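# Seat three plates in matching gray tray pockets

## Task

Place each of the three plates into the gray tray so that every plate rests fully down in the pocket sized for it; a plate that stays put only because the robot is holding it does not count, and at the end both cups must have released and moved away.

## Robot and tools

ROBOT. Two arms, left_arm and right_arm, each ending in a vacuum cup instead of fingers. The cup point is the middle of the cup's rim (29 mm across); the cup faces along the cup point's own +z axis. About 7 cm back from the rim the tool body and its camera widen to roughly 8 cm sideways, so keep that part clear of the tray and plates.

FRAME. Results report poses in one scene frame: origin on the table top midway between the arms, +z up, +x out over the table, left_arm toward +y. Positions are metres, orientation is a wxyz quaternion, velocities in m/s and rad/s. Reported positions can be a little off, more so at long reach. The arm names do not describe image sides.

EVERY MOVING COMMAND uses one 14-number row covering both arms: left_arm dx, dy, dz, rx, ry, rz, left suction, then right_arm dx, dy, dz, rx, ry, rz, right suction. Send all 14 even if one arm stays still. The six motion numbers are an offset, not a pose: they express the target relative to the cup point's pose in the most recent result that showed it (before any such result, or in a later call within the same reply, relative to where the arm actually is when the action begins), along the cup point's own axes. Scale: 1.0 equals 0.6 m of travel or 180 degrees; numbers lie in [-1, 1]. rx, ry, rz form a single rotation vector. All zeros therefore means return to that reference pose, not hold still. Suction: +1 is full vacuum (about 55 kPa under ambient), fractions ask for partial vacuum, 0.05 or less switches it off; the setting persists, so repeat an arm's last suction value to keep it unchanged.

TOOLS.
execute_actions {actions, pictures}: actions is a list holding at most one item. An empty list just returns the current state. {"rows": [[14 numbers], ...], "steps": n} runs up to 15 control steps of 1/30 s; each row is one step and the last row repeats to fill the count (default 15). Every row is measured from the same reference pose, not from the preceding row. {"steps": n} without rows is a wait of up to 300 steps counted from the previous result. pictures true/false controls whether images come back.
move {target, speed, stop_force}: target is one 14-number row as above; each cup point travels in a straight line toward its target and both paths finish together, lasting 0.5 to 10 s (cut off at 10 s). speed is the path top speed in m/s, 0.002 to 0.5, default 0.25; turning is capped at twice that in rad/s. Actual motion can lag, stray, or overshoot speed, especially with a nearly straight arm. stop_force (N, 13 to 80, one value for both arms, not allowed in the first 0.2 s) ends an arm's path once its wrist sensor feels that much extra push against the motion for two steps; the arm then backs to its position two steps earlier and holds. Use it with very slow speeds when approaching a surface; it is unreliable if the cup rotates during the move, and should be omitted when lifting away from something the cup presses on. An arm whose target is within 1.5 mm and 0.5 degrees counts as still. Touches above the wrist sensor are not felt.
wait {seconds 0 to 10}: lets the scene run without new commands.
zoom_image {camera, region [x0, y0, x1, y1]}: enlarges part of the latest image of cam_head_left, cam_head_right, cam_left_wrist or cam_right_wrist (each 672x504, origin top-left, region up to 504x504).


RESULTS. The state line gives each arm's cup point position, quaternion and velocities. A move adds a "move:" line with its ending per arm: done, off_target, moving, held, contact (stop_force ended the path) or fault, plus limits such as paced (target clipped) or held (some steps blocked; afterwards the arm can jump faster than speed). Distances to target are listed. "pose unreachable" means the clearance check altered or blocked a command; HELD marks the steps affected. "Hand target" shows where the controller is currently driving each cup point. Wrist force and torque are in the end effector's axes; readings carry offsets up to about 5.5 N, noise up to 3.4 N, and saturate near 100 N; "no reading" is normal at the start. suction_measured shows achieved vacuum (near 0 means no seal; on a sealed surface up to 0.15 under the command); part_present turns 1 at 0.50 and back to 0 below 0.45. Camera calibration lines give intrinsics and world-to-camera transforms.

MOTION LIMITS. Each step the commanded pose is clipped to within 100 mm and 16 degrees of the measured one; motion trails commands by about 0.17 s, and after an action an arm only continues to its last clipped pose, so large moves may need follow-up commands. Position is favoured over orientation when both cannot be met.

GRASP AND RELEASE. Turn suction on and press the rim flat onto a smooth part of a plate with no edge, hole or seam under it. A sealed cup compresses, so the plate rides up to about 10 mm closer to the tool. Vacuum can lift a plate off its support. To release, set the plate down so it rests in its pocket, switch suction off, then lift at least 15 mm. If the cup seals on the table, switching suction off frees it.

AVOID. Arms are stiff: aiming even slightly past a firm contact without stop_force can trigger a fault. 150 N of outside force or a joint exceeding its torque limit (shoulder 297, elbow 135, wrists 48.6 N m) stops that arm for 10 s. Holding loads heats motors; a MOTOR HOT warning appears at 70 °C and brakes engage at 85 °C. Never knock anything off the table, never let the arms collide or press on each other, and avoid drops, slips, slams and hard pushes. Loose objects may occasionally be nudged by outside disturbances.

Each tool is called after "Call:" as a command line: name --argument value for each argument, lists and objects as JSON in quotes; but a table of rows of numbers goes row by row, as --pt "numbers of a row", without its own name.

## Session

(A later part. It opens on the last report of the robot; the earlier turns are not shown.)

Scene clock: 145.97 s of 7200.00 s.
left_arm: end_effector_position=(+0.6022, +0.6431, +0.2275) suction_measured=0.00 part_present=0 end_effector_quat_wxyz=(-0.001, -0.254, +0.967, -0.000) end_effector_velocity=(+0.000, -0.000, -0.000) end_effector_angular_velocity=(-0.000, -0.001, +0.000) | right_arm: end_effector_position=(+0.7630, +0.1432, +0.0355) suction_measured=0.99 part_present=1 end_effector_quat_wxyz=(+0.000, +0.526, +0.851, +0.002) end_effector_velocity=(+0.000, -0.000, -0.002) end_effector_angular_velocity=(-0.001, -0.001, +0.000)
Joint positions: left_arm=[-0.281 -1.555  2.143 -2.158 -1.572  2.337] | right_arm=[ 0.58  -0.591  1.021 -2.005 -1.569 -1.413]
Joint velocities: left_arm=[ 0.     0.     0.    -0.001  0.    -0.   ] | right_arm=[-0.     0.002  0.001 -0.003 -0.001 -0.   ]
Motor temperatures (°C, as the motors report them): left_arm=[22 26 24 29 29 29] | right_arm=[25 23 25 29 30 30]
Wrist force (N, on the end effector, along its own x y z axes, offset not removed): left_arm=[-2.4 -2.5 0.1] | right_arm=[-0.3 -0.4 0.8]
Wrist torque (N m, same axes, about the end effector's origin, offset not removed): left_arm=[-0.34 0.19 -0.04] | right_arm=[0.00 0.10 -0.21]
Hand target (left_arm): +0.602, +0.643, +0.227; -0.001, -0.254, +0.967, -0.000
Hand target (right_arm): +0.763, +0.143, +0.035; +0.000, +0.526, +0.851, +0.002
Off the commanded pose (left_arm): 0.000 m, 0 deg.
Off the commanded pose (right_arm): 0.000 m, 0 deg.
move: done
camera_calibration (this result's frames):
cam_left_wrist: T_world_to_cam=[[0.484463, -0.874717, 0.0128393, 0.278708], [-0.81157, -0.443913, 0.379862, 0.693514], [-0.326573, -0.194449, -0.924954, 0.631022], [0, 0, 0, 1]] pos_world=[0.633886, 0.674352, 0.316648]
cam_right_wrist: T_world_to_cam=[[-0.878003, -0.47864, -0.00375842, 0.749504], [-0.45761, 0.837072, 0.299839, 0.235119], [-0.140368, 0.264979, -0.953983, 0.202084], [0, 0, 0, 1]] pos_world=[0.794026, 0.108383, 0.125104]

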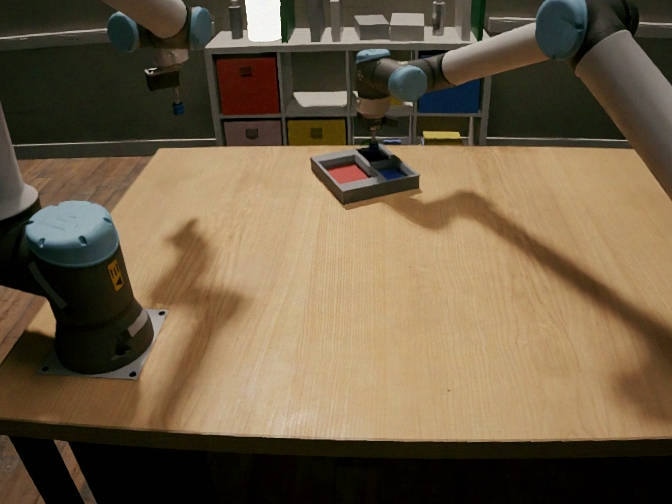

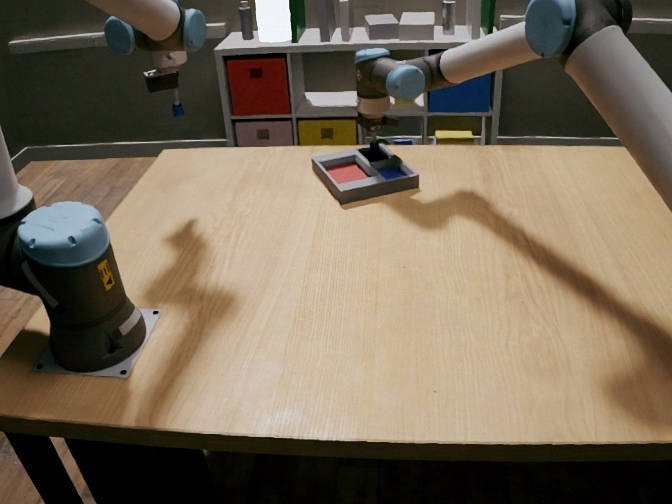

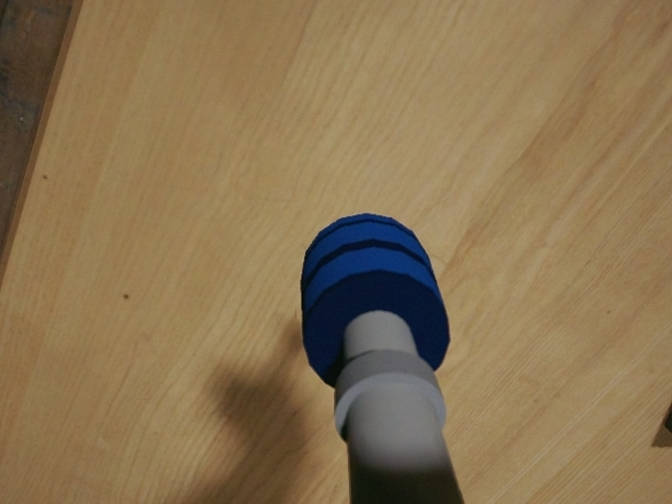

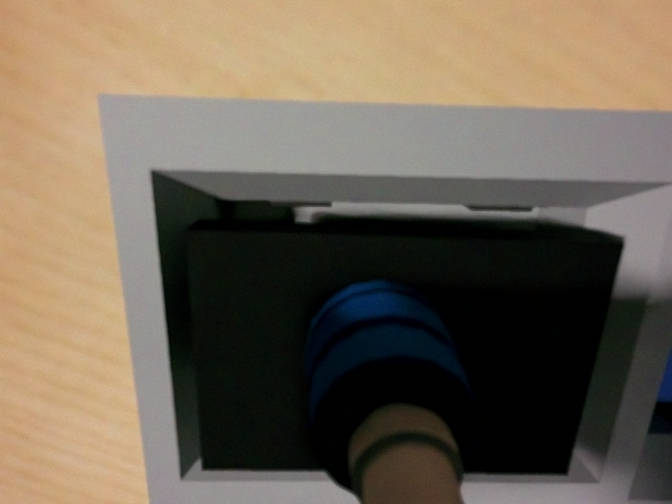

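Call:
move --target '[0,0,0,0,0,0,0,-0.005,-0.0015,0,0,0,-0.001,1]' --speed 0.01

Call:
move --target '[0,0,0,0,0,0,0,0,0,0.055,0,0,0,1]' --speed 0.007 --stop_force 20

Scene clock: 149.20 s of 7200.00 s.
left_arm: end_effector_position=(+0.6022, +0.6431, +0.2275) suction_measured=0.00 part_present=0 end_effector_quat_wxyz=(-0.001, -0.254, +0.967, -0.000) end_effector_velocity=(-0.000, -0.000, -0.000) end_effector_angular_velocity=(-0.000, +0.001, +0.000) | right_arm: end_effector_position=(+0.7635, +0.1402, +0.0355) suction_measured=0.99 part_present=1 end_effector_quat_wxyz=(+0.000, +0.525, +0.851, +0.002) end_effector_velocity=(-0.000, -0.002, -0.000) end_effector_angular_velocity=(-0.001, +0.001, +0.001)
Joint positions: left_arm=[-0.281 -1.555  2.143 -2.158 -1.572  2.337] | right_arm=[ 0.578 -0.594  1.027 -2.008 -1.569 -1.419]
Joint velocities: left_arm=[-0.    -0.    -0.     0.001 -0.    -0.   ] | right_arm=[-0.001 -0.002  0.004 -0.001 -0.    -0.002]
Motor temperatures (°C, as the motors report them): left_arm=[22 26 24 29 29 29] | right_arm=[25 23 25 29 30 30]
Wrist force (N, on the end effector, along its own x y z axes, offset not removed): left_arm=[-3.5 1.3 -1.3] | right_arm=[-0.7 0.5 1.1]
Wrist torque (N m, same axes, about the end effector's origin, offset not removed): left_arm=[0.27 0.30 -0.15] | right_arm=[0.20 0.26 -0.23]
Hand target (left_arm): +0.602, +0.643, +0.227; -0.001, -0.254, +0.967, -0.000
Hand target (right_arm): +0.763, +0.140, +0.036; +0.000, +0.524, +0.851, +0.002
Off the commanded pose (left_arm): 0.000 m, 0 deg.
Off the commanded pose (right_arm): 0.000 m, 0 deg.
move: done
camera_calibration (this result's frames):
cam_left_wrist: T_world_to_cam=[[0.484463, -0.874717, 0.0128393, 0.278708], [-0.81157, -0.443913, 0.379862, 0.693514], [-0.326573, -0.194449, -0.924954, 0.631022], [0, 0, 0, 1]] pos_world=[0.633886, 0.674352, 0.316648]
cam_right_wrist: T_world_to_cam=[[-0.876564, -0.481271, -0.00373428, 0.747807], [-0.460114, 0.835703, 0.299827, 0.239923], [-0.141177, 0.264536, -0.953986, 0.203568], [0, 0, 0, 1]] pos_world=[0.794632, 0.105542, 0.125058]

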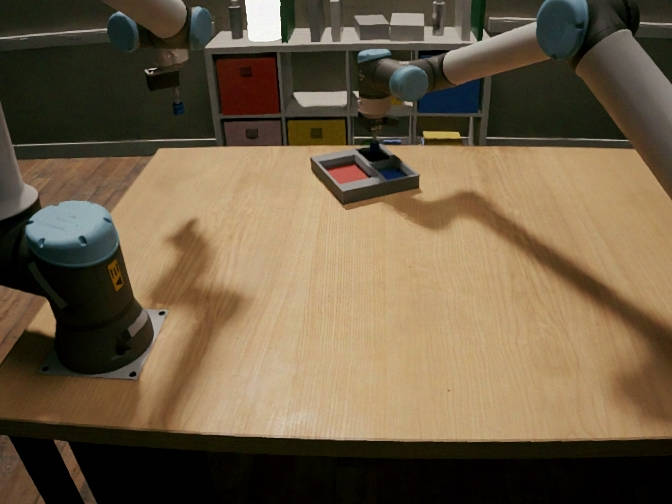

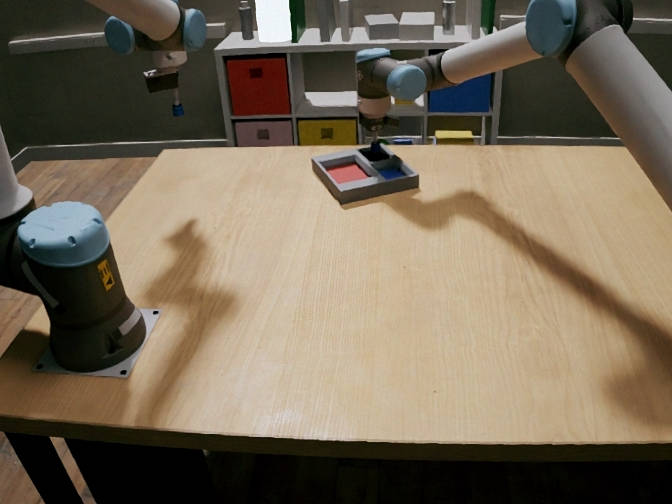

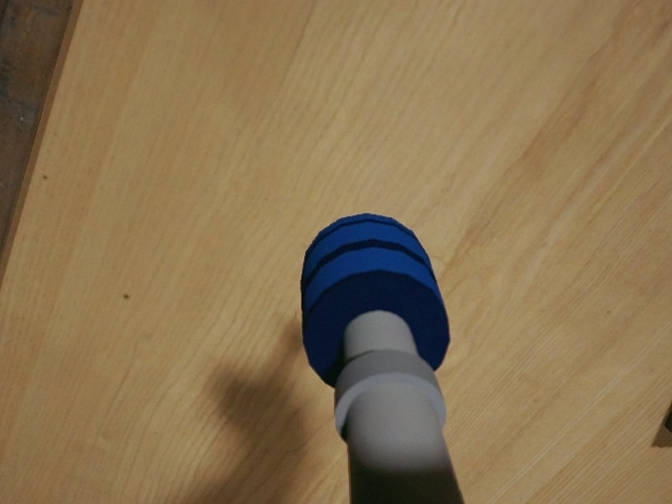

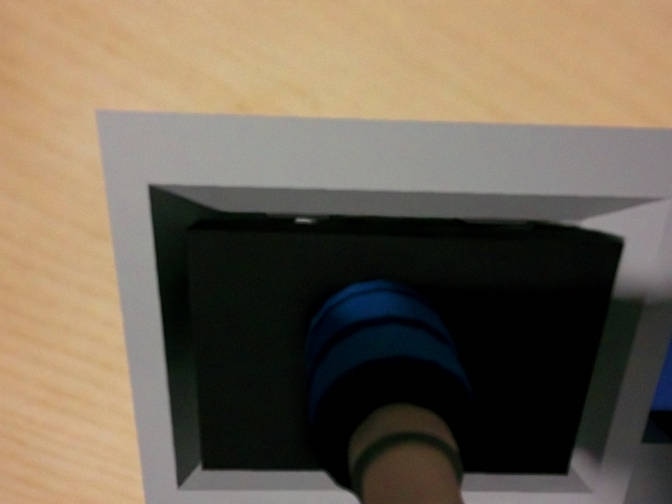

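Scene clock: 154.00 s of 7200.00 s.
left_arm: end_effector_position=(+0.6022, +0.6431, +0.2275) suction_measured=0.00 part_present=0 end_effector_quat_wxyz=(-0.001, -0.254, +0.967, -0.000) end_effector_velocity=(+0.000, -0.000, -0.000) end_effector_angular_velocity=(-0.000, -0.000, +0.000) | right_arm: end_effector_position=(+0.7636, +0.1403, +0.0047) suction_measured=1.00 part_present=1 end_effector_quat_wxyz=(+0.000, +0.525, +0.851, +0.003) end_effector_velocity=(-0.000, -0.000, +0.001) end_effector_angular_velocity=(-0.001, +0.002, -0.000)
Joint positions: left_arm=[-0.281 -1.555  2.143 -2.158 -1.572  2.337] | right_arm=[ 0.578 -0.569  1.036 -2.043 -1.569 -1.419]
Joint velocities: left_arm=[ 0.     0.001 -0.    -0.001 -0.    -0.   ] | right_arm=[-0.    -0.001 -0.     0.004 -0.     0.   ]
Motor temperatures (°C, as the motors report them): left_arm=[22 26 24 29 29 29] | right_arm=[25 23 25 29 30 30]
Wrist force (N, on the end effector, along its own x y z axes, offset not removed): left_arm=[1.2 -3.7 1.4] | right_arm=[-4.1 -9.9 -32.2]
Wrist torque (N m, same axes, about the end effector's origin, offset not removed): left_arm=[-0.39 -0.27 0.02] | right_arm=[-0.10 0.27 -0.19]
Hand target (left_arm): +0.602, +0.643, +0.227; -0.001, -0.254, +0.967, -0.000
Hand target (right_arm): +0.764, +0.140, +0.005; +0.000, +0.525, +0.851, +0.002
Off the commanded pose (left_arm): 0.000 m, 0 deg.
Off the commanded pose (right_arm): 0.002 m, 0 deg.
move: contact (right_arm)
camera_calibration (this result's frames):
cam_left_wrist: T_world_to_cam=[[0.484463, -0.874717, 0.0128393, 0.278708], [-0.81157, -0.443913, 0.379862, 0.693514], [-0.326573, -0.194449, -0.924954, 0.631022], [0, 0, 0, 1]] pos_world=[0.633886, 0.674352, 0.316648]
cam_right_wrist: T_world_to_cam=[[-0.876561, -0.481273, -0.00401732, 0.74784], [-0.460186, 0.835651, 0.299862, 0.2492], [-0.140958, 0.264696, -0.953974, 0.173973], [0, 0, 0, 1]] pos_world=[0.794729, 0.105621, 0.0942444]

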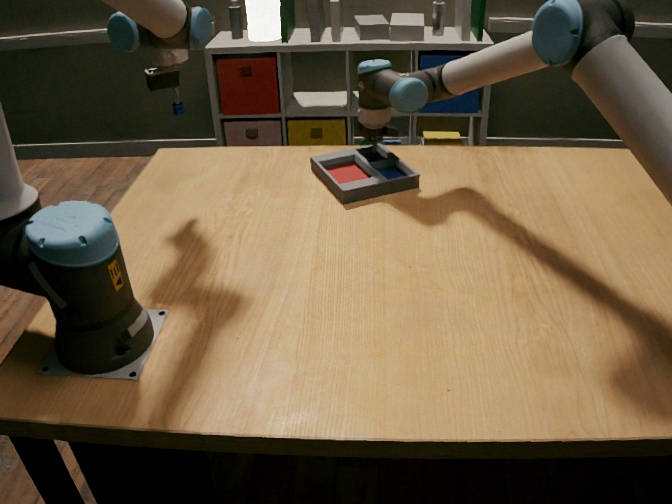

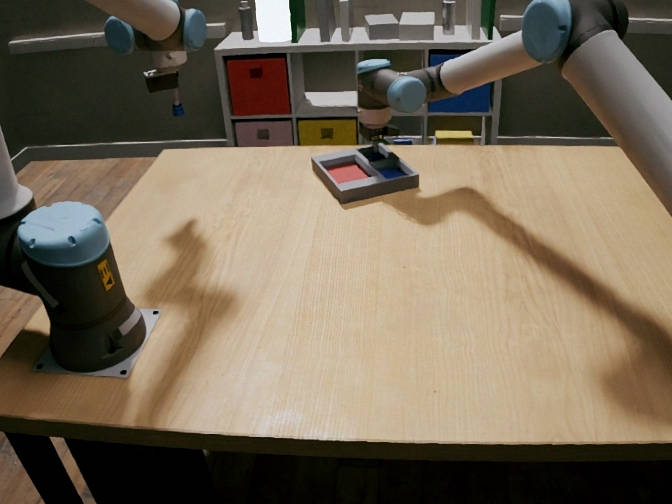

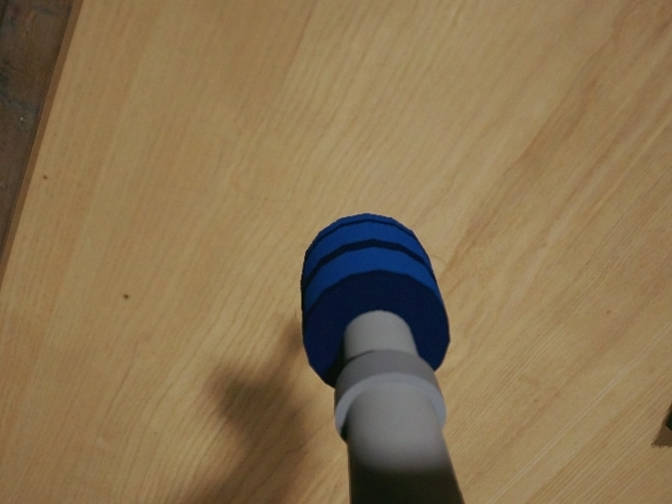

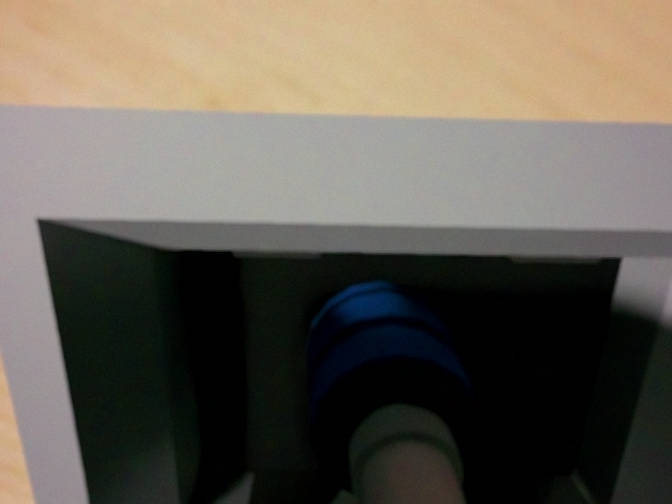

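Call:
execute_actions --actions '[{"rows":[[0,0,0,0,0,0,0,0,0,-0.003,0,0,0,0]],"steps":10}]' --pictures false

Call:
move --target '[0,0,0,0,0,0,0,0,0,-0.09,0,0,0,0]' --speed 0.08

Call:
move --target '[0,0,0,0,0,0,0,0.05,-0.1,-0.18,0,0,0,0]' --speed 0.15

Scene clock: 156.43 s of 7200.00 s.
left_arm: end_effector_position=(+0.6022, +0.6431, +0.2275) suction_measured=0.00 part_present=0 end_effector_quat_wxyz=(-0.001, -0.254, +0.967, -0.000) end_effector_velocity=(+0.001, +0.000, +0.000) end_effector_angular_velocity=(-0.001, -0.002, +0.001) | right_arm: end_effector_position=(+0.7635, +0.1403, +0.0062) suction_measured=0.00 part_present=0 end_effector_quat_wxyz=(+0.000, +0.525, +0.851, +0.002) end_effector_velocity=(+0.000, -0.000, +0.001) end_effector_angular_velocity=(-0.001, -0.001, -0.001)
Joint positions: left_arm=[-0.281 -1.555  2.143 -2.158 -1.572  2.337] | right_arm=[ 0.578 -0.57   1.036 -2.041 -1.569 -1.419]
Joint velocities: left_arm=[ 0.001  0.    -0.    -0.002 -0.001 -0.   ] | right_arm=[ 0.    -0.001 -0.     0.001 -0.001  0.001]
Motor temperatures (°C, as the motors report them): left_arm=[22 26 24 29 29 29] | right_arm=[25 23 25 29 30 30]
Wrist force (N, on the end effector, along its own x y z axes, offset not removed): left_arm=[-3.1 0.8 -2.3] | right_arm=[-1.6 2.7 -9.5]
Wrist torque (N m, same axes, about the end effector's origin, offset not removed): left_arm=[0.17 0.27 -0.03] | right_arm=[0.44 0.29 -0.25]
Hand target (left_arm): +0.602, +0.643, +0.227; -0.001, -0.254, +0.967, -0.000
Hand target (right_arm): +0.764, +0.140, +0.006; +0.000, +0.525, +0.851, +0.003
Off the commanded pose (left_arm): 0.000 m, 0 deg.
Off the commanded pose (right_arm): 0.000 m, 0 deg.
Steps of this call (steps 1 to 63: nothing new was sent; steps 64 to 73: all 10 steps of this action). Readings (end_effector_position | what the end effector reports):
64: left_arm (+0.6022, +0.6431, +0.2275) | right_arm (+0.7636, +0.1403, +0.0050) | left_arm suction_measured=0.00 part_present=0 | right_arm suction_measured=0.16 part_present=0
65: left_arm (+0.6022, +0.6431, +0.2275) | right_arm (+0.7636, +0.1403, +0.0053) | left_arm suction_measured=0.00 part_present=0 | right_arm suction_measured=0.00 part_present=0
67: left_arm (+0.6022, +0.6431, +0.2275) | right_arm (+0.7635, +0.1403, +0.0057) | left_arm suction_measured=0.00 part_present=0 | right_arm suction_measured=0.00 part_present=0
71: left_arm (+0.6022, +0.6431, +0.2275) | right_arm (+0.7635, +0.1403, +0.0061) | left_arm suction_measured=0.00 part_present=0 | right_arm suction_measured=0.00 part_present=0
73: the state above

Scene clock: 157.80 s of 7200.00 s.
left_arm: end_effector_position=(+0.6022, +0.6431, +0.2275) suction_measured=0.00 part_present=0 end_effector_quat_wxyz=(-0.001, -0.254, +0.967, -0.000) end_effector_velocity=(-0.000, -0.000, -0.000) end_effector_angular_velocity=(+0.000, +0.001, -0.000) | right_arm: end_effector_position=(+0.7634, +0.1402, +0.0602) suction_measured=0.00 part_present=0 end_effector_quat_wxyz=(+0.000, +0.525, +0.851, +0.003) end_effector_velocity=(+0.001, +0.001, +0.004) end_effector_angular_velocity=(+0.001, -0.002, +0.000)
Joint positions: left_arm=[-0.281 -1.555  2.143 -2.158 -1.572  2.337] | right_arm=[ 0.578 -0.614  1.018 -1.98  -1.569 -1.419]
Joint velocities: left_arm=[-0.     0.    -0.     0.002 -0.     0.   ] | right_arm=[-0.    -0.002 -0.003  0.003 -0.    -0.001]
Motor temperatures (°C, as the motors report them): left_arm=[22 26 24 29 29 29] | right_arm=[25 23 25 29 30 30]
Wrist force (N, on the end effector, along its own x y z axes, offset not removed): left_arm=[0.8 -3.5 0.5] | right_arm=[-1.6 0.1 1.7]
Wrist torque (N m, same axes, about the end effector's origin, offset not removed): left_arm=[-0.40 -0.33 -0.05] | right_arm=[0.11 0.45 -0.12]
Hand target (left_arm): +0.602, +0.643, +0.227; -0.001, -0.254, +0.967, -0.000
Hand target (right_arm): +0.763, +0.140, +0.060; +0.000, +0.525, +0.851, +0.003
Off the commanded pose (left_arm): 0.000 m, 0 deg.
Off the commanded pose (right_arm): 0.000 m, 0 deg.
move: done
camera_calibration (this result's frames):
cam_left_wrist: T_world_to_cam=[[0.484463, -0.874718, 0.0128393, 0.278708], [-0.81157, -0.443913, 0.379863, 0.693514], [-0.326573, -0.194449, -0.924954, 0.631022], [0, 0, 0, 1]] pos_world=[0.633886, 0.674352, 0.316648]
cam_right_wrist: T_world_to_cam=[[-0.876566, -0.481266, -0.00397868, 0.747907], [-0.460169, 0.835661, 0.299858, 0.232559], [-0.140986, 0.264676, -0.953976, 0.226954], [0, 0, 0, 1]] pos_world=[0.794604, 0.105532, 0.14975]

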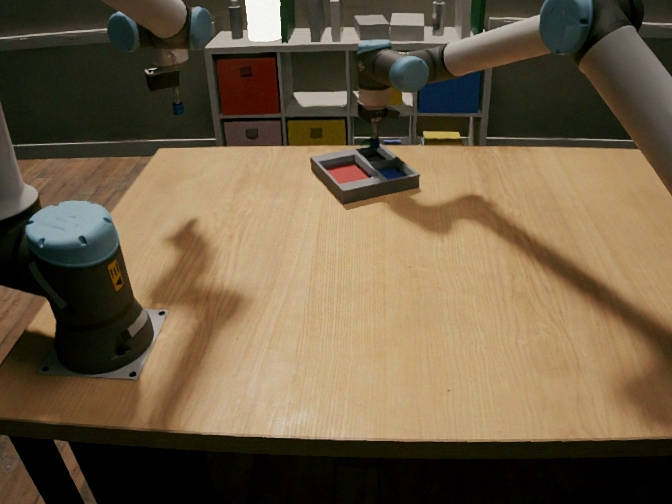

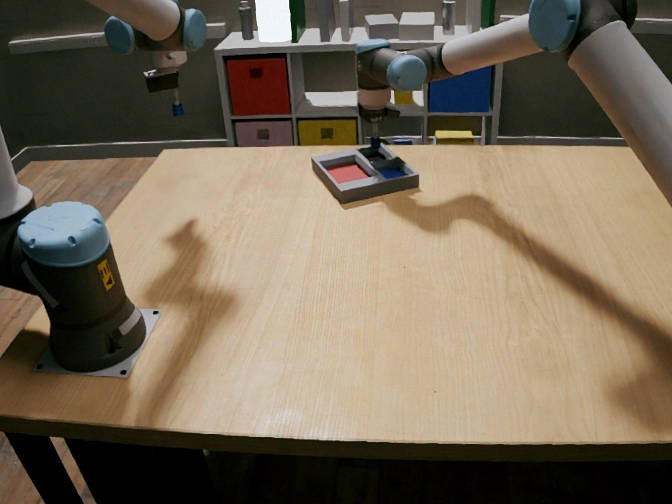

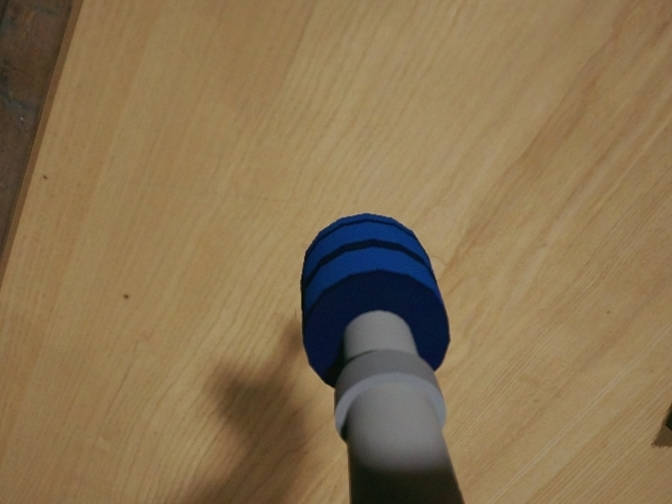

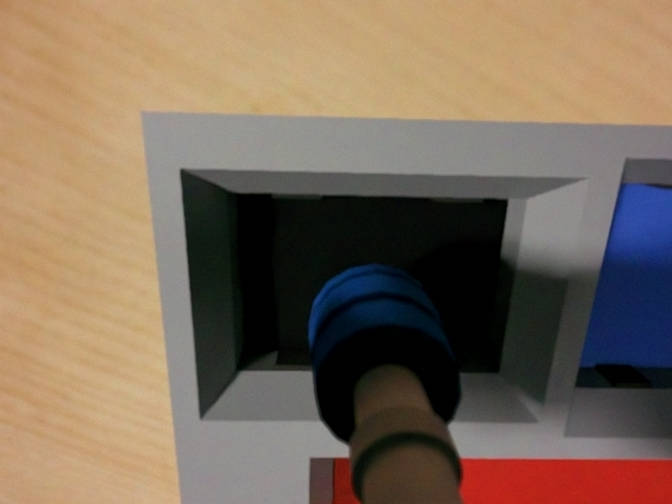

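Scene clock: 159.20 s of 7200.00 s.
left_arm: end_effector_position=(+0.6022, +0.6431, +0.2275) suction_measured=0.00 part_present=0 end_effector_quat_wxyz=(-0.001, -0.254, +0.967, -0.000) end_effector_velocity=(+0.000, -0.001, +0.001) end_effector_angular_velocity=(+0.000, -0.002, -0.001) | right_arm: end_effector_position=(+0.6963, +0.1400, +0.1678) suction_measured=0.00 part_present=0 end_effector_quat_wxyz=(+0.000, +0.525, +0.851, +0.003) end_effector_velocity=(-0.001, +0.000, +0.003) end_effector_angular_velocity=(+0.000, -0.001, +0.000)
Joint positions: left_arm=[-0.281 -1.555  2.143 -2.158 -1.572  2.337] | right_arm=[ 0.613 -0.77   1.111 -1.916 -1.569 -1.383]
Joint velocities: left_arm=[-0.001 -0.001  0.    -0.001  0.001 -0.   ] | right_arm=[ 0.001 -0.003  0.     0.002 -0.     0.   ]
Motor temperatures (°C, as the motors report them): left_arm=[22 26 24 29 29 29] | right_arm=[25 23 25 29 30 30]
Wrist force (N, on the end effector, along its own x y z axes, offset not removed): left_arm=[-1.6 1.6 -0.6] | right_arm=[-4.0 -1.9 -1.1]
Wrist torque (N m, same axes, about the end effector's origin, offset not removed): left_arm=[0.27 0.12 -0.09] | right_arm=[-0.17 0.69 -0.18]
Hand target (left_arm): +0.602, +0.643, +0.227; -0.001, -0.254, +0.967, -0.000
Hand target (right_arm): +0.696, +0.140, +0.168; +0.000, +0.525, +0.851, +0.003
Off the commanded pose (left_arm): 0.000 m, 0 deg.
Off the commanded pose (right_arm): 0.000 m, 0 deg.
move: done
camera_calibration (this result's frames):
cam_left_wrist: T_world_to_cam=[[0.484463, -0.874718, 0.0128391, 0.278708], [-0.81157, -0.443913, 0.379862, 0.693514], [-0.326573, -0.194449, -0.924954, 0.631022], [0, 0, 0, 1]] pos_world=[0.633886, 0.674352, 0.316648]
cam_right_wrist: T_world_to_cam=[[-0.876568, -0.481262, -0.00386929, 0.689332], [-0.460117, 0.835643, 0.299989, 0.169476], [-0.14114, 0.264742, -0.953935, 0.320362], [0, 0, 0, 1]] pos_world=[0.727441, 0.105315, 0.25743]

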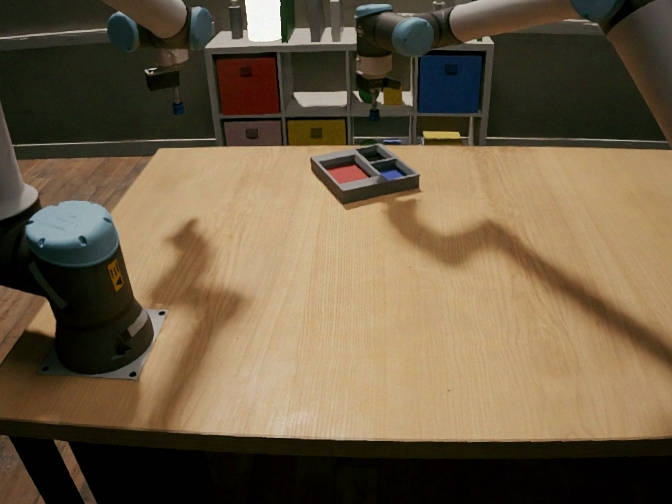

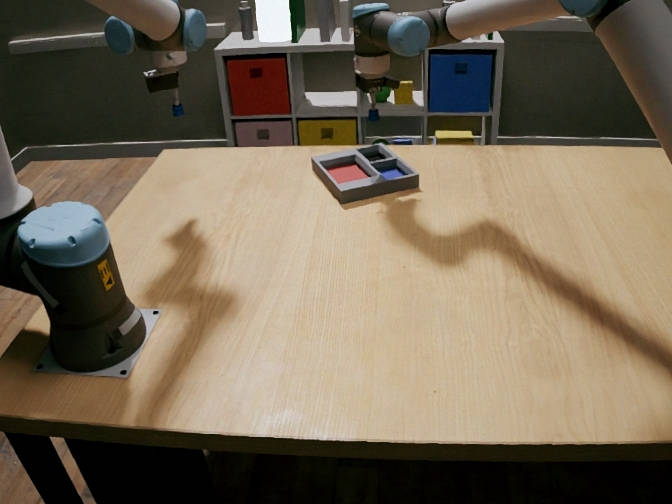

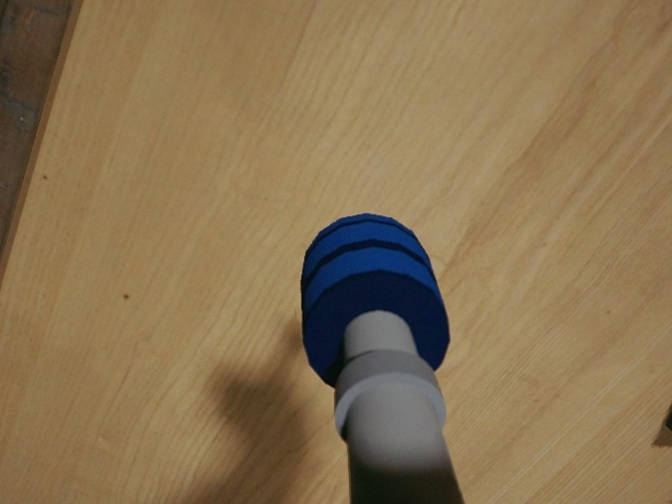

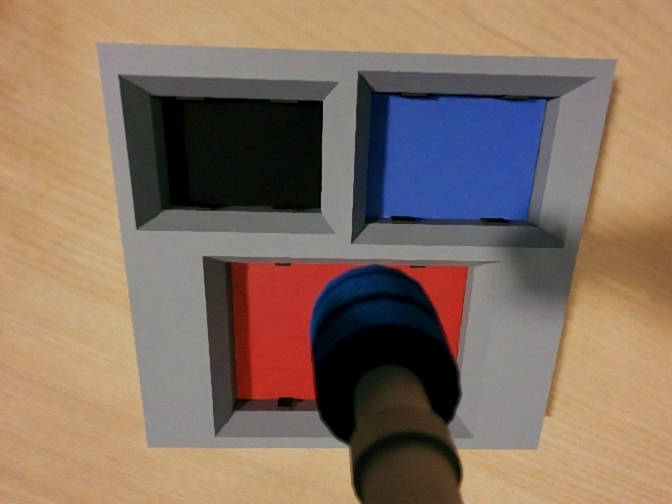

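Call:
finished_scene --scene 2

The scene is finished: the task was done.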